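## Task

Four nests, N1 to N4, each hold one of the plates E01, E07, E10 and E70, and you can tell which is where only from their ID labels. First build a stack in rack S1, bottom to top: E01, then E07, then E10. E01 must sit flat on the rack floor, each plate above must be fully seated in the one below, and every plate's labelled short end must face the rack's front (the side toward you). Next release the plates and push the START key on post KP until it latches. Then return all four plates so each is in its original nest, lying flat within the locators, with well A1 at the nest corner marked A1, while START stays latched. Anything held in place only by the robot at the end does not count. Finish by releasing and moving the gripper away.

## Robot and tools

ROBOT. One SCARA-type arm with four axes: a vertical lift (0 to 0.55 m), shoulder (-2 to 2 rad), elbow (-2.8 to 2.8 rad) and wrist yaw (about +/-12.566 rad). The gripper always stays level; it can only translate and turn about vertical. Its two fingers extend along the gripper's +x axis and close along its y axis. The controlled point (end_effector_position, link pinch) lies midway between the rubber pads, 2 to 3 cm behind the fingertips. The fingers never fully close (minimum gap 0.066 m, maximum 0.140 m), so a key is pushed with a single fingertip.

FRAMES. Results report poses in the scene frame: origin on the table surface beneath the arm base, +z up, and +y pointing left when facing along +x. Commanded offsets, however, are in the gripper's own axes. Reported hand position may be somewhat off, more so when reaching far.

THE 5-NUMBER ROW used by both motion tools: [dx, dy, dz, rz, opening], each in [-1, 1]. dx, dy, dz, rz are an offset (not a pose) from the gripper's measured pose, expressed in gripper axes; 1.0 equals 0.6 m of travel or 180 degrees of turn. rz rotates about the gripper z axis, turning +x toward +y. opening is absolute, not an offset: +1 fully open (0.140 m), -1 closed. Closing from fully open takes at least about 0.6 s.

execute_actions(actions): a list of actions, run in order. Each action is a table of 0 to 15 rows; each row lasts one control step of 1/30 s, and if fewer than 15 rows are given the final row repeats to fill 15 steps. Every row in an action is measured from the pose measured at the start of that action, not from the row before. For a call's first action, that start is the last pose a result reported. An empty list just returns the current state and images. Each step the command is clipped to within 70 mm and 16 degrees of the measured pose, so big offsets need several actions; the arm stops at the last clipped pose.

move(target, speed, blocking): drives the gripper along a straight line toward one row (same layout as above; offset from the pose in the latest result showing one). speed is the path's top speed in m/s, 0.002 to 0.5, default 0.25; turning is capped at twice that in rad/s. The path lasts 0.5 to 10 s and is cut at 10 s. It takes the shorter turn. The opening is applied when the move starts. It does not avoid obstacles; the real hand may lag, stray or exceed speed, especially near full extension. Faster contact hits harder, and aiming further past a contact pushes harder. With blocking=false the result comes after 0.5 s while motion continues; until a result shows the move ended, other motion commands are rejected, so call wait or stop.

wait(seconds): 0 to 10 s, holding the last command; returns early if a running move ends.
stop(): brakes a running move (needs stopping distance); fingers keep moving.
zoom_image(camera, region): camera is cam_head_left, cam_head_right or cam_wrist (each 504x504); region [x0, y0, x1, y1] in image pixels from the top-left, at most 504 by 504.
finished_scene(scene): ends the given scene permanently and reports success; the goal must already hold and keep holding.

RESULTS. The state line gives end_effector_position (m) and end_effector_quat_wxyz. Joint positions lists lift (m), shoulder, elbow, wrist yaw (rad), then the pad gap (m). grip_measured is the measured opening on the command scale (may be off by about 1 mm consistently). Hand target is where the controller is currently driving. A pose unreachable line means a clearance check altered or blocked the command. The move: line gives the ending (done = settled near target; off_target, moving, held = last step blocked, fault) plus limits: paced = command clipped; held = some steps blocked, after which the arm may surge faster than speed. Distance to target is also shown. Camera calibration may be updated per result. MOTOR HOT appears from 85 C; at 100 C an OVER-TEMPERATURE FAULT brakes the arm until cooled. A TORQUE FAULT stops the arm for 10 s and drops the rest of the call.

GRIPPING. To hold a plate, command an opening about 0.04 below grip_measured for a firm grip, less for a lighter one. Pads push up to roughly 18 N each; closing fast can squeeze harder or bounce open. Holding loads heats motors.

THINGS TO AVOID. Keep the elbow reading at least 0.4 rad away from 0, or the arm may fold and fault. Respect load limits: lift 52.8 N, shoulder 7.92 N m, elbow 3.96 N m, wrist yaw 1.32 N m (held weight included). Never knock or place anything off the table. Do not let plates drop more than a few millimetres. Avoid slams, hard hits and heavy pushing. Do not touch START until the stack fully meets the stacking conditions and the unlisted plate rests correctly in its nest; START counts as pressed once it lights, latched or not. Loose items may occasionally get nudged by an outside push, so check before finishing.

PLATE ORIENTATION. On each labelled item, well A1 is at the labelled short end, in the corner farther from the labelled long side.

Each tool is called after "Emit:" as a command line: name --argument value for each argument, lists and objects as JSON in quotes; but a table of rows of numbers goes row by row, as --pt "numbers of a row", without its own name.

## Session

I'll start by looking at the scene.

Emit:
execute_actions --actions '[]'

Scene clock: 0.00 s.
end_effector_position=(+0.7584, +0.1695, +0.3787) grip_measured=+1.00 end_effector_quat_wxyz=(+0.994, +0.000, +0.000, +0.107)
Joint positions: [ 0.374  0.718  2.236 -2.74   0.14 ]
Hand target: +0.758, +0.169, +0.379; +0.994, +0.000, +0.000, +0.107

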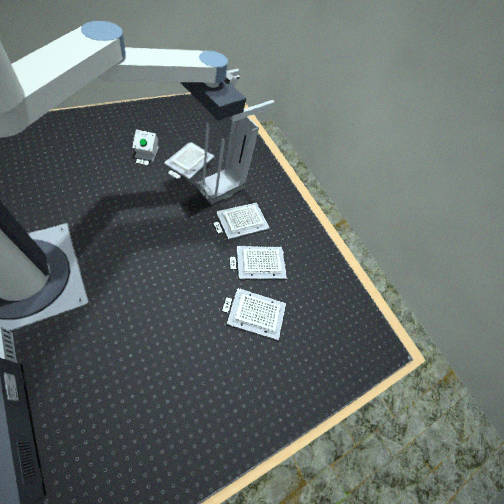

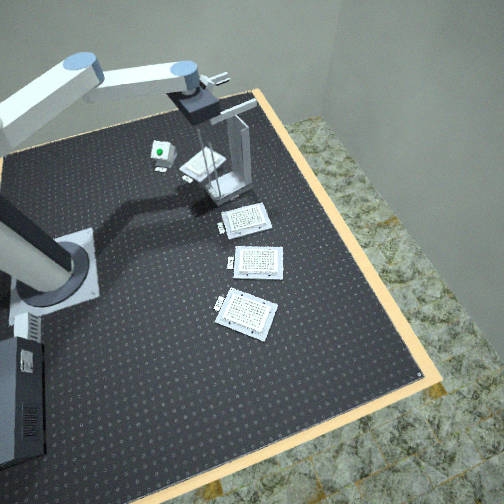

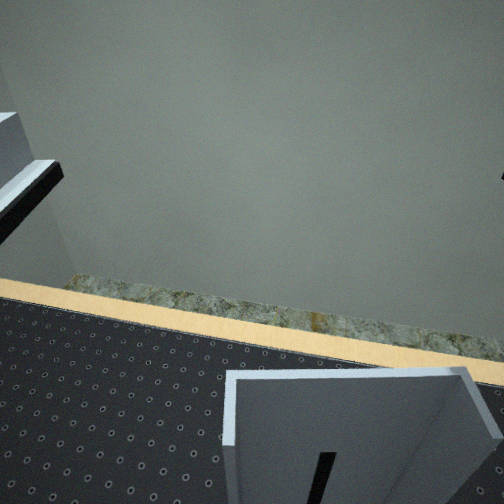

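Emit:
zoom_image --camera "cam_head_left" --region '[120, 110, 300, 250]'

Emit:
zoom_image --camera "cam_head_left" --region '[200, 195, 320, 345]'

Emit:
zoom_image --camera "cam_head_right" --region '[130, 90, 300, 250]'

Emit:
zoom_image --camera "cam_head_right" --region '[200, 195, 320, 345]'

Region (120, 110, 300, 250) of cam_head_left's 504x504 image, scaled by 2.800, with more detail than that image has.

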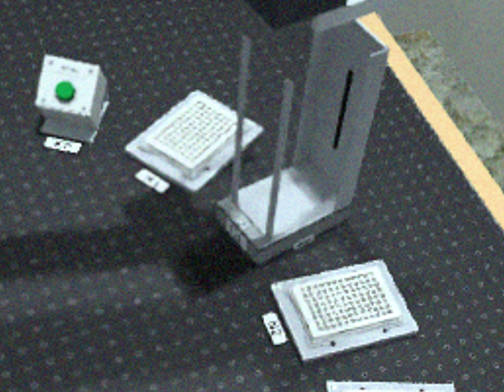

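Region (200, 195, 320, 345) of cam_head_left's 504x504 image, scaled by 3.360, with more detail than that image has; it fills the left 403 columns of this view, and the rest is white.

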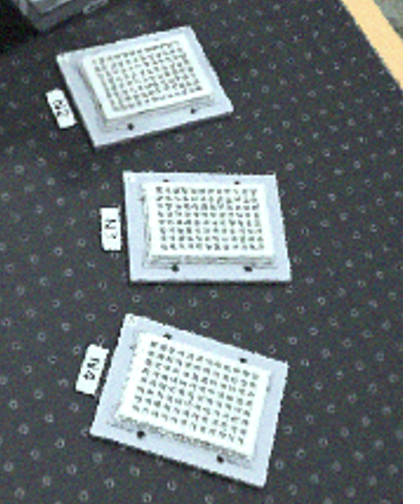

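Region (130, 90, 300, 250) of cam_head_right's 504x504 image, scaled by 2.965, with more detail than that image has; it fills the top 474 rows of this view, and the rest is white.

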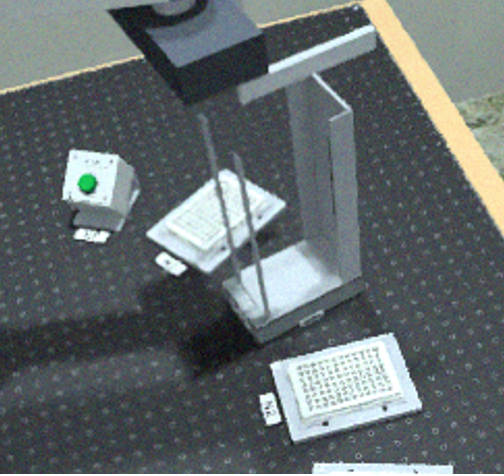

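Region (200, 195, 320, 345) of cam_head_right's 504x504 image, scaled by 3.360, with more detail than that image has; it fills the left 403 columns of this view, and the rest is white.

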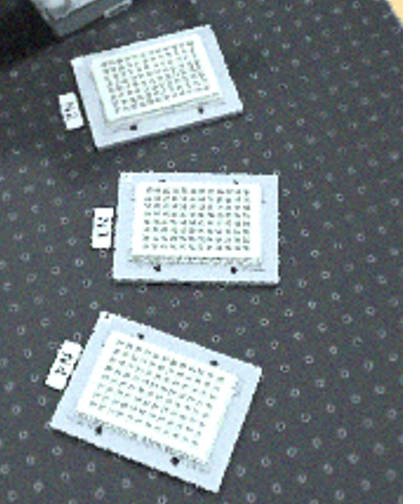

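Emit:
move --target '[-0.5135, -0.1772, -0.0833, -0.1794, 1.0]' --speed 0.4

Emit:
move --target '[0, 0, -0.28, 0, 1.0]' --speed 0.4

Scene clock: 38.43 s.
end_effector_position=(+0.4800, -0.0003, +0.3287) grip_measured=+1.00 end_effector_quat_wxyz=(+0.985, +0.000, +0.000, -0.174)
Joint positions: [ 0.324  1.283  0.69  -2.322  0.14 ]
Hand target: +0.480, -0.000, +0.329; +0.985, +0.000, +0.000, -0.173
Off the commanded pose: 0.000 m, 0 deg.
move: done; limits=paced
camera_calibration (this result's frames):
cam_wrist: T_world_to_cam=[[-0.336958, -0.941519, -0.0014632, 0.171947], [-0.565504, 0.203629, -0.799212, 0.521986], [0.752771, -0.268473, -0.601047, -0.0679508], [0, 0, 0, 1]] pos_world=[0.404276, 0.0373571, 0.376588]

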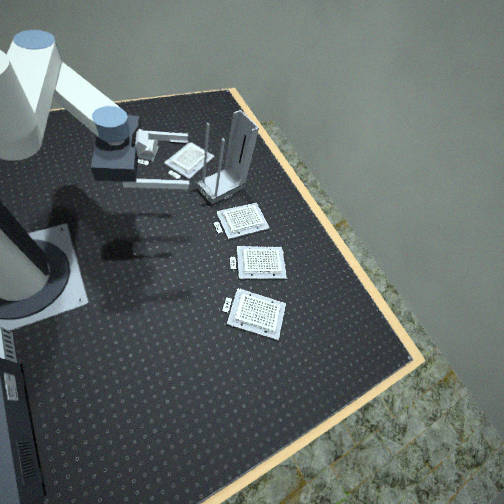

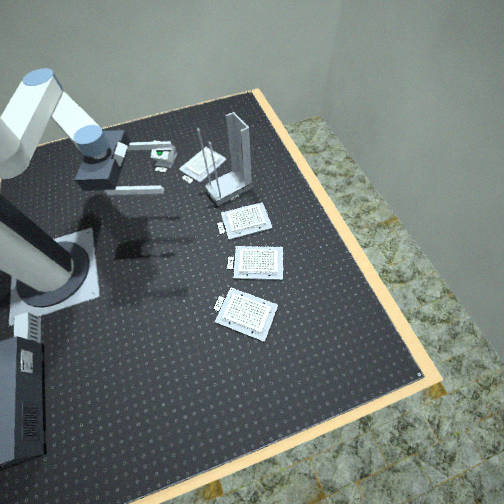

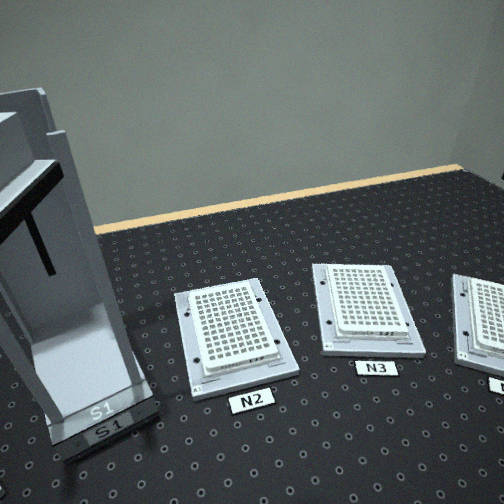

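Scene clock: 39.40 s.
end_effector_position=(+0.4800, -0.0003, +0.1606) grip_measured=+1.00 end_effector_quat_wxyz=(+0.985, +0.000, +0.000, -0.174)
Joint positions: [ 0.156  1.283  0.69  -2.322  0.14 ]
Hand target: +0.480, -0.000, +0.161; +0.985, +0.000, +0.000, -0.174
Off the commanded pose: 0.000 m, 0 deg.
move: done
camera_calibration (this result's frames):
cam_wrist: T_world_to_cam=[[-0.337004, -0.941502, -0.0014632, 0.17171], [-0.565494, 0.203657, -0.799212, 0.387664], [0.752758, -0.268511, -0.601047, -0.168952], [0, 0, 0, 1]] pos_world=[0.404268, 0.0373495, 0.208529]

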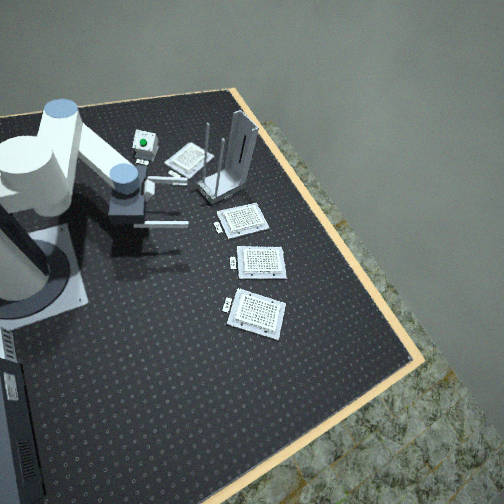

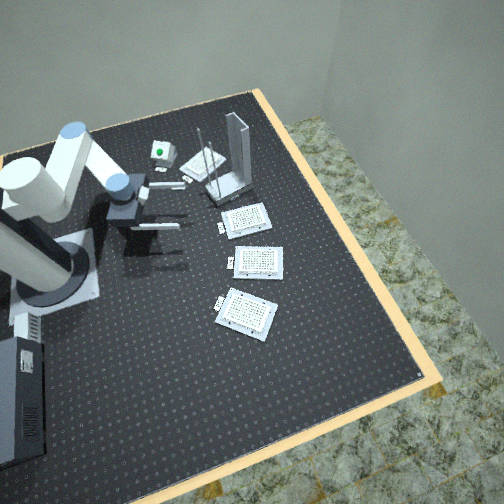

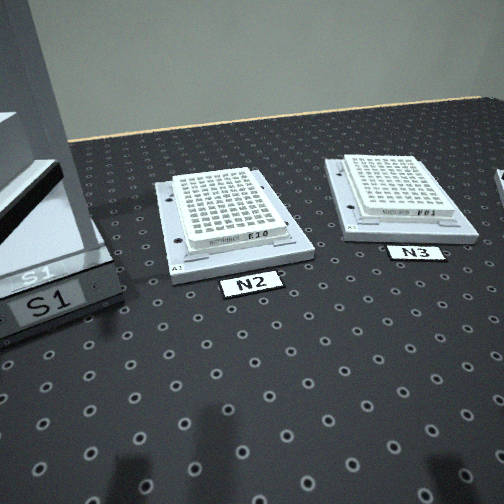

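Emit:
zoom_image --camera "cam_wrist" --region '[140, 150, 330, 300]'

Emit:
zoom_image --camera "cam_wrist" --region '[314, 140, 504, 270]'

Region (140, 150, 330, 300) of cam_wrist's 504x504 image, scaled by 2.653, with more detail than that image has; it fills the top 398 rows of this view, and the rest is white.

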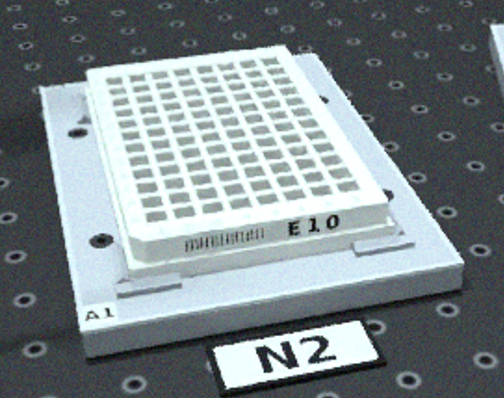

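Region (314, 140, 504, 270) of cam_wrist's 504x504 image, scaled by 2.653, with more detail than that image has; it fills the top 345 rows of this view, and the rest is white.

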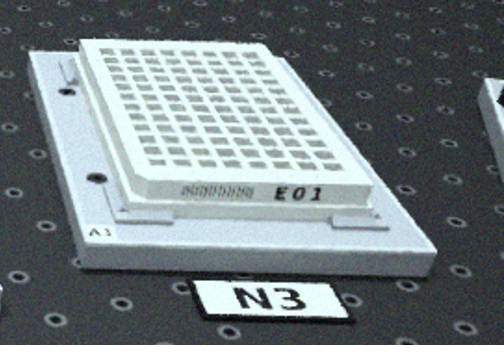

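Emit:
move --target '[0.1707, -0.4535, -0.0677, -0.1278, 1.0]' --speed 0.4

Scene clock: 59.33 s.
end_effector_position=(+0.4834, -0.2909, +0.1200) grip_measured=+1.00 end_effector_quat_wxyz=(+0.930, +0.000, +0.000, -0.366)
Joint positions: [ 0.115  0.12   1.146 -2.016  0.14 ]
Hand target: +0.483, -0.291, +0.120; +0.930, +0.000, +0.000, -0.367
Off the commanded pose: 0.000 m, 0 deg.
move: done; limits=paced
camera_calibration (this result's frames):
cam_wrist: T_world_to_cam=[[-0.677925, -0.735129, -0.0014632, 0.124021], [-0.441056, 0.408326, -0.799212, 0.415697], [0.588122, -0.541161, -0.601047, -0.273686], [0, 0, 0, 1]] pos_world=[0.428383, -0.226676, 0.167913]

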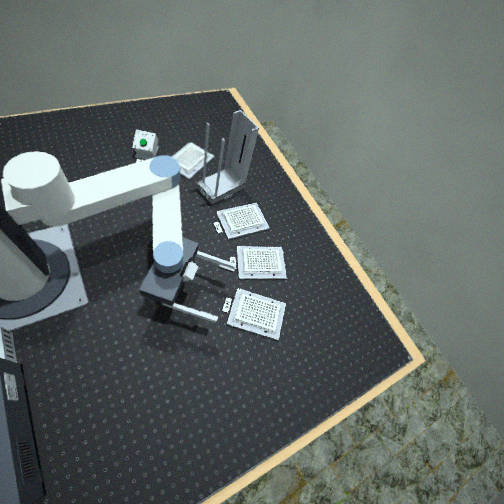

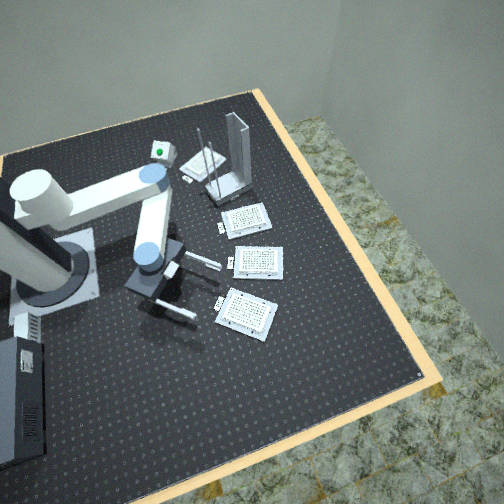

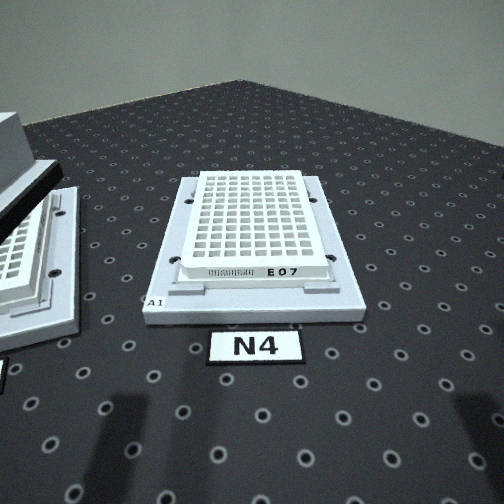

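Emit:
zoom_image --camera "cam_wrist" --region '[130, 150, 380, 340]'

Region (130, 150, 380, 340) of cam_wrist's 504x504 image, scaled by 2.016, with more detail than that image has; it fills the top 383 rows of this view, and the rest is white.

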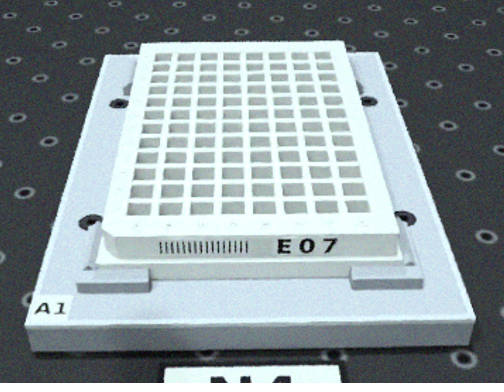

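Emit:
move --target '[-0.3567, 0.4602, 0.05, 0.2943, 1.0]' --speed 0.4

Scene clock: 106.97 s.
end_effector_position=(+0.5149, +0.0570, +0.1500) grip_measured=+1.00 end_effector_quat_wxyz=(+0.996, +0.000, +0.000, +0.087)
Joint positions: [ 0.145  1.152  0.795 -1.773  0.14 ]
Hand target: +0.515, +0.057, +0.150; +0.996, +0.000, +0.000, +0.087
Off the commanded pose: 0.000 m, 0 deg.
move: done
camera_calibration (this result's frames):
cam_wrist: T_world_to_cam=[[0.179343, -0.983786, -0.0014632, -0.0259958], [-0.591512, -0.106643, -0.799212, 0.418357], [0.786097, 0.144199, -0.601047, -0.226975], [0, 0, 0, 1]] pos_world=[0.43055, 0.0517702, 0.197895]

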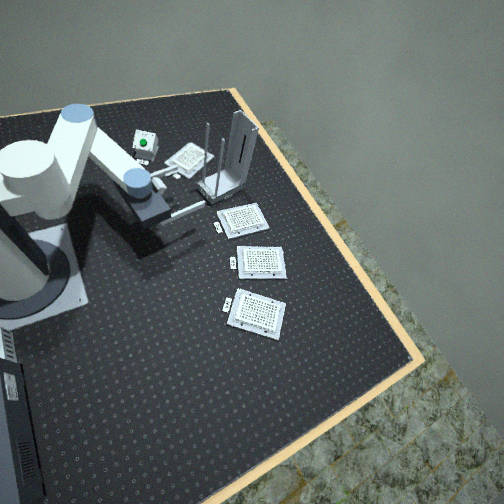

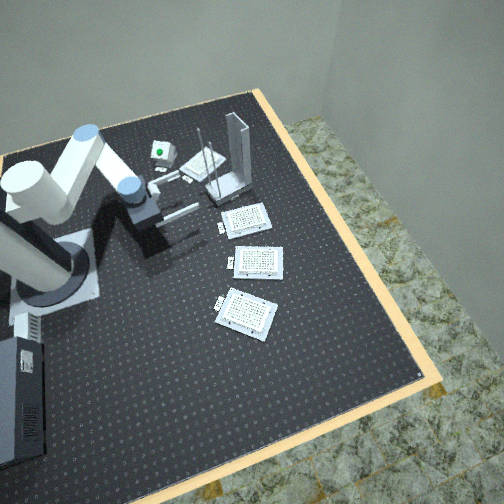

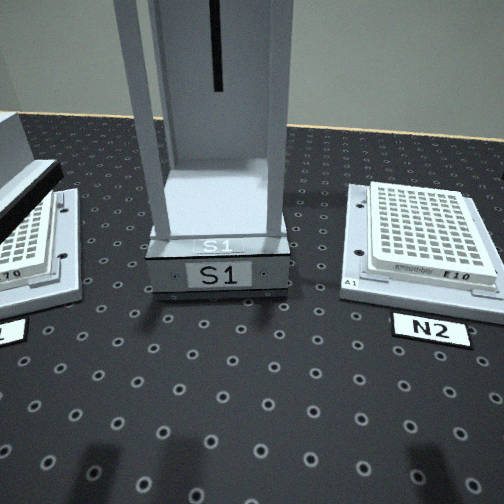

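Emit:
zoom_image --camera "cam_wrist" --region '[110, 110, 320, 310]'

Emit:
zoom_image --camera "cam_wrist" --region '[0, 170, 120, 340]'

Region (110, 110, 320, 310) of cam_wrist's 504x504 image, scaled by 2.400, with more detail than that image has; it fills the top 480 rows of this view, and the rest is white.

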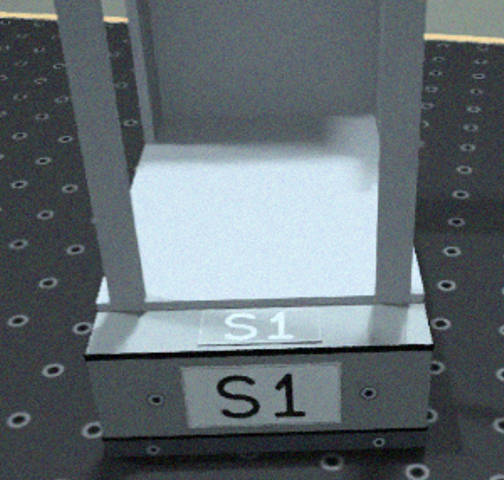

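Region (0, 170, 120, 340) of cam_wrist's 504x504 image, scaled by 2.965, with more detail than that image has; it fills the left 356 columns of this view, and the rest is white.

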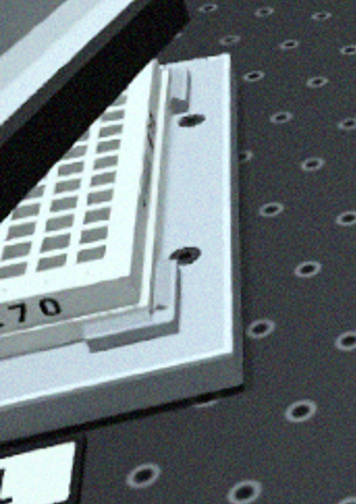

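Emit:
move --target '[0.085, 0.0525, 0.35, 0.0135, 1.0]' --speed 0.4

Emit:
move --target '[0.2, 0, 0, 0, 1.0]' --speed 0.4

Scene clock: 140.37 s.
end_effector_position=(+0.5597, +0.0971, +0.3601) grip_measured=+1.00 end_effector_quat_wxyz=(+0.994, +0.000, +0.000, +0.109)
Joint positions: [ 0.355  1.186  1.023 -1.991  0.14 ]
Hand target: +0.560, +0.097, +0.360; +0.994, +0.000, +0.000, +0.108
Off the commanded pose: 0.000 m, 0 deg.
move: done
camera_calibration (this result's frames):
cam_wrist: T_world_to_cam=[[0.221427, -0.975176, -0.0014632, -0.018734], [-0.586387, -0.131948, -0.799212, 0.616558], [0.779179, 0.177825, -0.601047, -0.141053], [0, 0, 0, 1]] pos_world=[0.475595, 0.0881676, 0.407954]

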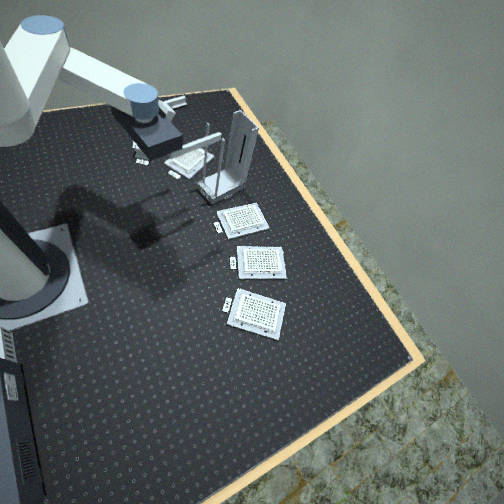

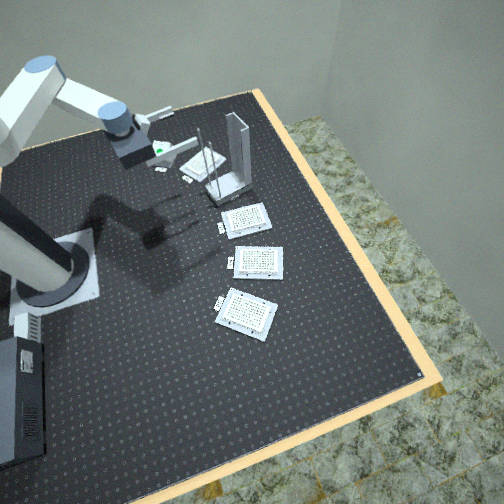

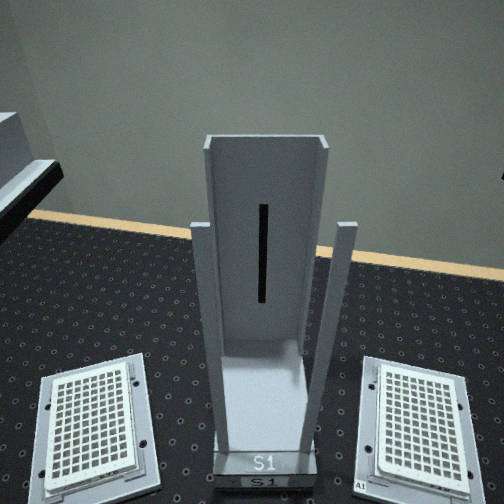

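Scene clock: 141.20 s.
end_effector_position=(+0.6769, +0.1231, +0.3601) grip_measured=+1.00 end_effector_quat_wxyz=(+0.994, +0.000, +0.000, +0.109)
Joint positions: [ 0.355  0.938  1.615 -2.336  0.14 ]
Hand target: +0.677, +0.123, +0.360; +0.994, +0.000, +0.000, +0.109
Off the commanded pose: 0.000 m, 0 deg.
move: done
camera_calibration (this result's frames):
cam_wrist: T_world_to_cam=[[0.221681, -0.975118, -0.0014632, -0.0195134], [-0.586352, -0.132101, -0.799212, 0.688724], [0.779133, 0.178028, -0.601047, -0.236993], [0, 0, 0, 1]] pos_world=[0.592809, 0.114145, 0.407964]

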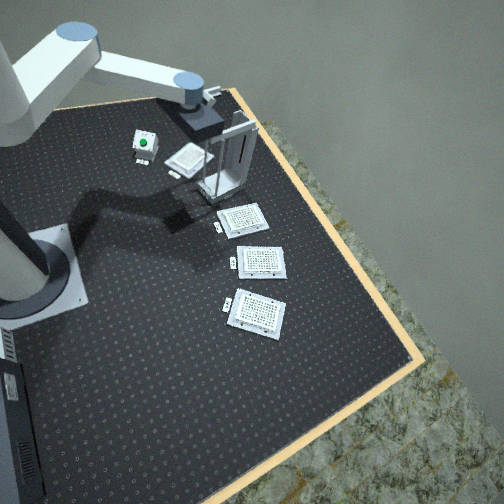

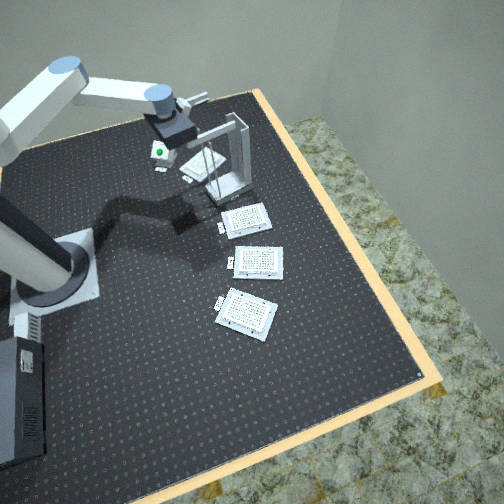

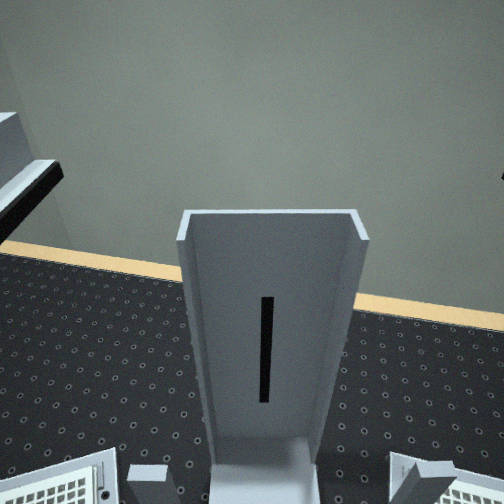

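Emit:
zoom_image --camera "cam_wrist" --region '[160, 190, 390, 270]'

Emit:
zoom_image --camera "cam_wrist" --region '[100, 424, 480, 504]'

Region (160, 190, 390, 270) of cam_wrist's 504x504 image, scaled by 2.191, with more detail than that image has; it fills the top 175 rows of this view, and the rest is white.

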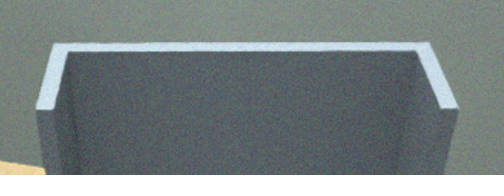

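Region (100, 424, 480, 504) of cam_wrist's 504x504 image, scaled by 1.326, with more detail than that image has; it fills the top 106 rows of this view, and the rest is white.

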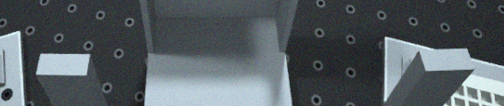

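Emit:
zoom_image --camera "cam_head_right" --region '[130, 70, 270, 170]'

Emit:
zoom_image --camera "cam_head_left" --region '[160, 60, 280, 160]'

Emit:
zoom_image --camera "cam_wrist" --region '[0, 90, 120, 260]'

Region (130, 70, 270, 170) of cam_head_right's 504x504 image, scaled by 3.600, with more detail than that image has; it fills the top 360 rows of this view, and the rest is white.

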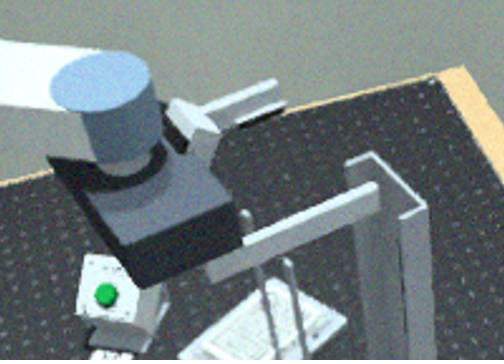

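Region (160, 60, 280, 160) of cam_head_left's 504x504 image, scaled by 4.200, with more detail than that image has.

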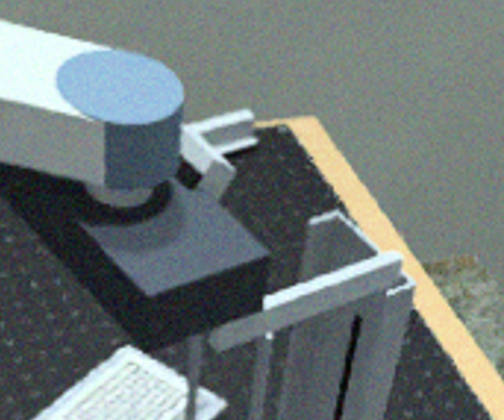

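Region (0, 90, 120, 260) of cam_wrist's 504x504 image, scaled by 2.965, with more detail than that image has; it fills the left 356 columns of this view, and the rest is white.

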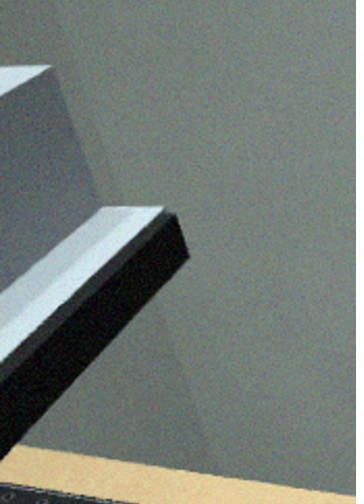

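Emit:
move --target '[-0.1945, -0.2867, -0.05, -0.1246, 1.0]' --speed 0.45

Emit:
move --target '[-0.043, -0.176, -0.35, -0.0722, 1.0]' --speed 0.45

Emit:
zoom_image --camera "cam_wrist" --region '[120, 140, 400, 360]'

Scene clock: 206.37 s.
end_effector_position=(+0.6001, -0.0703, +0.3300) grip_measured=+1.00 end_effector_quat_wxyz=(+0.996, +0.000, +0.000, -0.087)
Joint positions: [ 0.325  0.708  1.179 -2.061  0.14 ]
Hand target: +0.600, -0.070, +0.330; +0.996, +0.000, +0.000, -0.087
Off the commanded pose: 0.000 m, 0 deg.
move: done
camera_calibration (this result's frames):
cam_wrist: T_world_to_cam=[[-0.16781, -0.985818, -0.0014632, 0.0419117], [-0.592328, 0.102015, -0.799212, 0.614237], [0.788027, -0.133249, -0.601047, -0.188052], [0, 0, 0, 1]] pos_world=[0.519053, -0.0464017, 0.377939]

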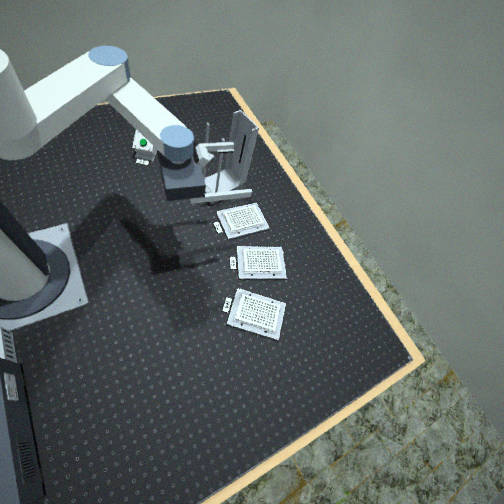

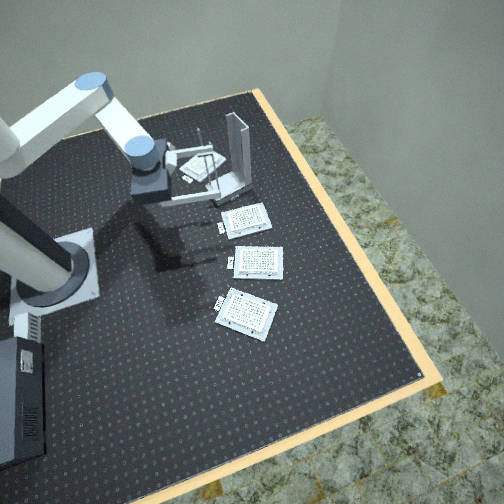

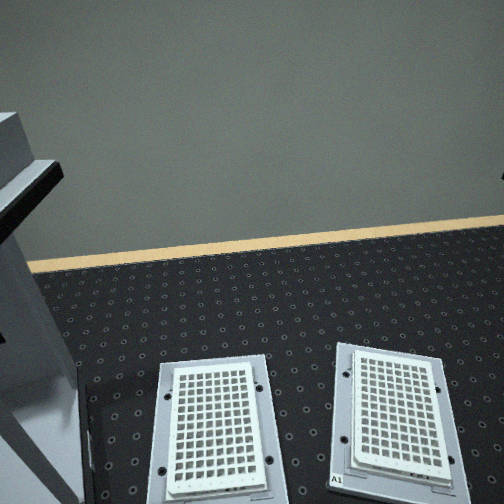

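Scene clock: 207.47 s.
end_effector_position=(+0.5564, -0.1699, +0.1200) grip_measured=+1.00 end_effector_quat_wxyz=(+0.980, +0.000, +0.000, -0.199)
Joint positions: [ 0.115  0.462  1.117 -1.98   0.14 ]
Hand target: +0.556, -0.170, +0.120; +0.980, +0.000, +0.000, -0.199
Off the commanded pose: 0.000 m, 0 deg.
move: done; limits=paced
camera_calibration (this result's frames):
cam_wrist: T_world_to_cam=[[-0.385786, -0.922587, -0.0014632, 0.068065], [-0.554068, 0.232955, -0.799212, 0.431576], [0.737684, -0.307514, -0.601047, -0.294721], [0, 0, 0, 1]] pos_world=[0.482792, -0.128373, 0.16788]

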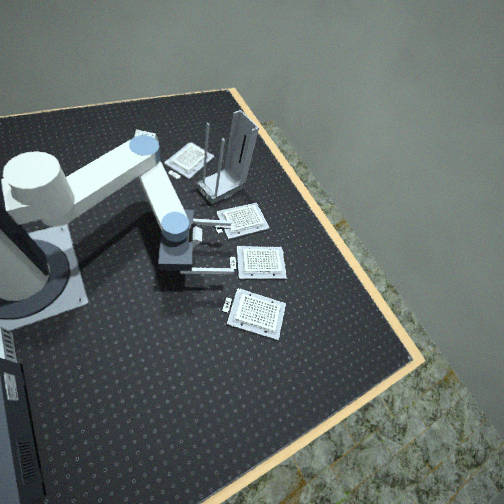

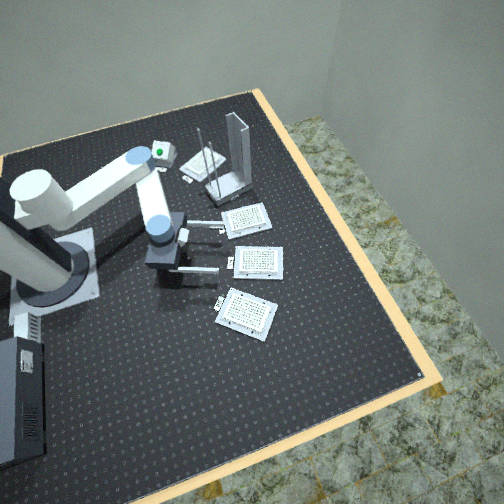

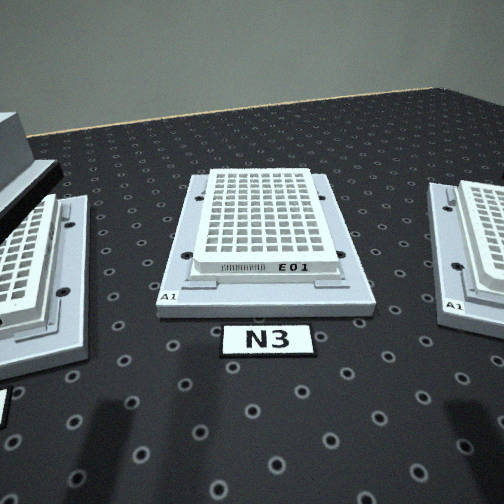

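Region (120, 140, 400, 360) of cam_wrist's 504x504 image, scaled by 1.800, with more detail than that image has; it fills the top 396 rows of this view, and the rest is white.

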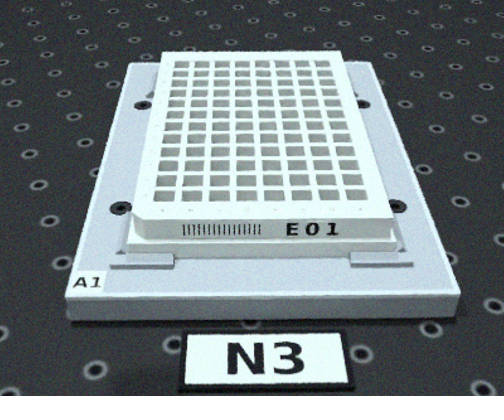

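Emit:
move --target '[0.1167, 0, 0, 0, 1.0]' --speed 0.3

Emit:
zoom_image --camera "cam_wrist" --region '[90, 180, 450, 460]'

Scene clock: 211.47 s.
end_effector_position=(+0.6209, -0.1973, +0.1200) grip_measured=+1.00 end_effector_quat_wxyz=(+0.980, +0.000, +0.000, -0.199)
Joint positions: [ 0.115  0.333  1.458 -2.192  0.14 ]
Hand target: +0.621, -0.197, +0.120; +0.980, +0.000, +0.000, -0.199
Off the commanded pose: 0.000 m, 0 deg.
move: done
camera_calibration (this result's frames):
cam_wrist: T_world_to_cam=[[-0.385461, -0.922723, -0.0014632, 0.0675168], [-0.55415, 0.23276, -0.799212, 0.473711], [0.737792, -0.307254, -0.601047, -0.35074], [0, 0, 0, 1]] pos_world=[0.547305, -0.155728, 0.167883]

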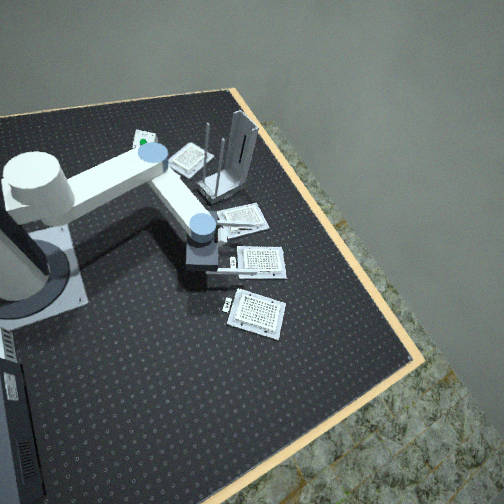

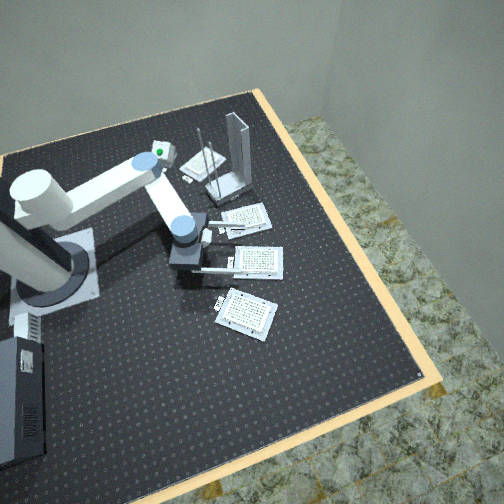

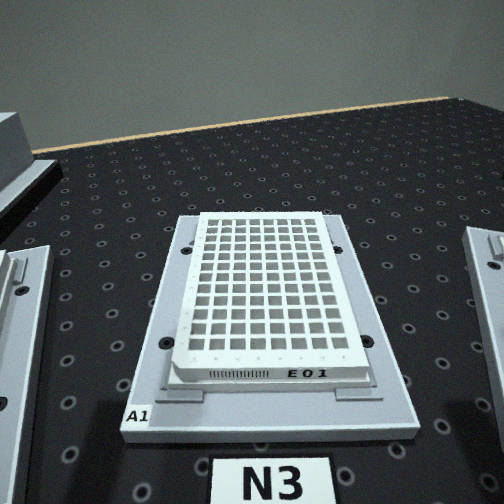

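Region (90, 180, 450, 460) of cam_wrist's 504x504 image, scaled by 1.400, with more detail than that image has.

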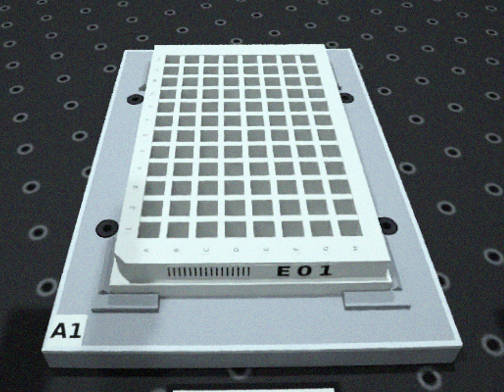

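Emit:
move --target '[0.0913, 0.0059, -0.1417, 0.0049, 0.05]' --speed 0.2

Scene clock: 237.43 s.
end_effector_position=(+0.6728, -0.2154, +0.0349) grip_measured=+0.05 end_effector_quat_wxyz=(+0.981, +0.000, +0.000, -0.192)
Joint positions: [ 0.03   0.209  1.765 -2.359  0.105]
Hand target: +0.673, -0.215, +0.035; +0.981, +0.000, +0.000, -0.192
Off the commanded pose: 0.000 m, 0 deg.
move: done
camera_calibration (this result's frames):
cam_wrist: T_world_to_cam=[[-0.370973, -0.928642, -0.0014632, 0.0596528], [-0.557725, 0.224059, -0.799212, 0.439192], [0.74251, -0.29567, -0.601047, -0.446372], [0, 0, 0, 1]] pos_world=[0.598513, -0.174987, 0.0828043]

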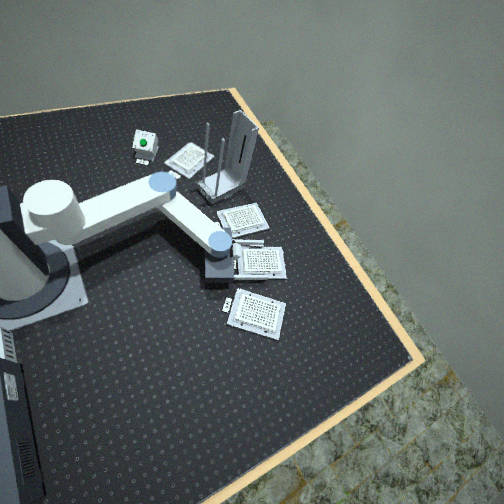

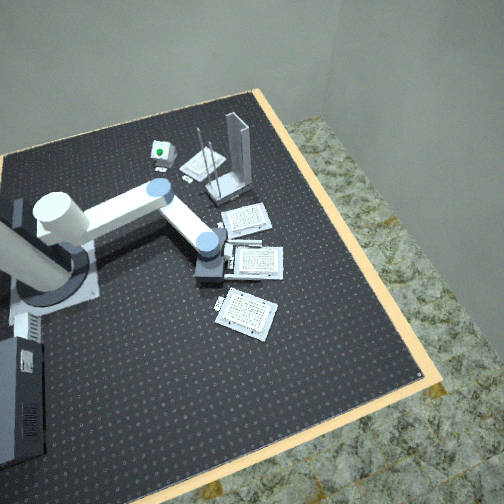

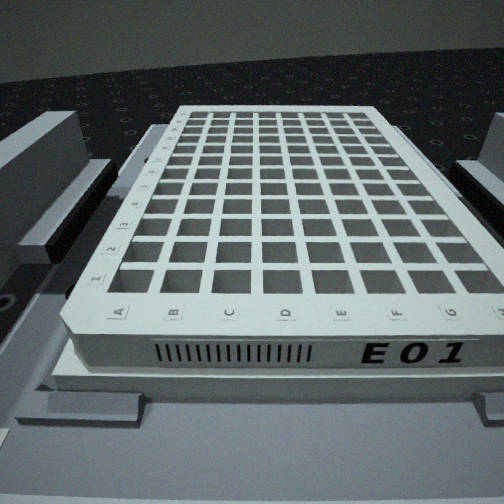

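Emit:
execute_actions --actions '[[[0,0,0,0,-0.5]], [[0,0,0,0,-0.66]]]'

Scene clock: 242.57 s.
end_effector_position=(+0.6728, -0.2154, +0.0349) grip_measured=-0.56 end_effector_quat_wxyz=(+0.981, +0.000, +0.000, -0.192)
Joint positions: [ 0.03   0.209  1.765 -2.359  0.082]
Hand target: +0.673, -0.215, +0.035; +0.981, +0.000, +0.000, -0.192
Off the commanded pose: 0.000 m, 0 deg.
camera_calibration (this result's frames):
cam_wrist: T_world_to_cam=[[-0.370988, -0.928636, -0.0014632, 0.059659], [-0.557722, 0.224068, -0.799212, 0.439191], [0.742505, -0.295682, -0.601047, -0.446369], [0, 0, 0, 1]] pos_world=[0.59851, -0.174991, 0.0828049]

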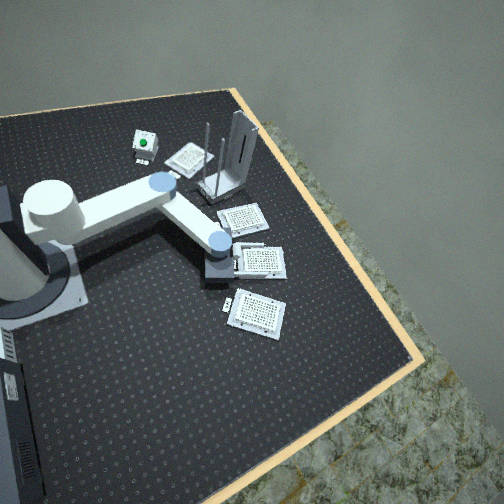

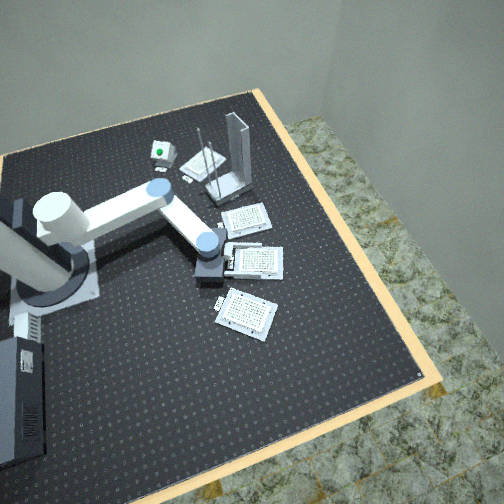

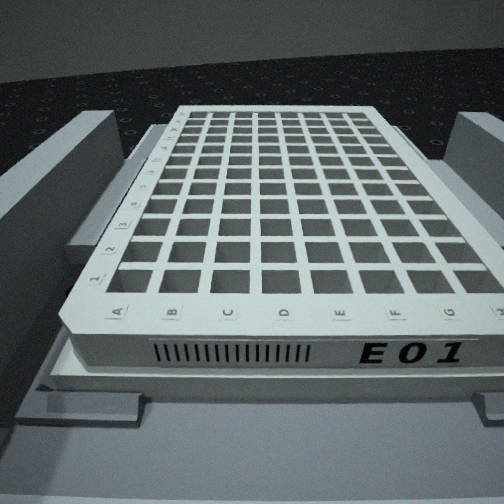

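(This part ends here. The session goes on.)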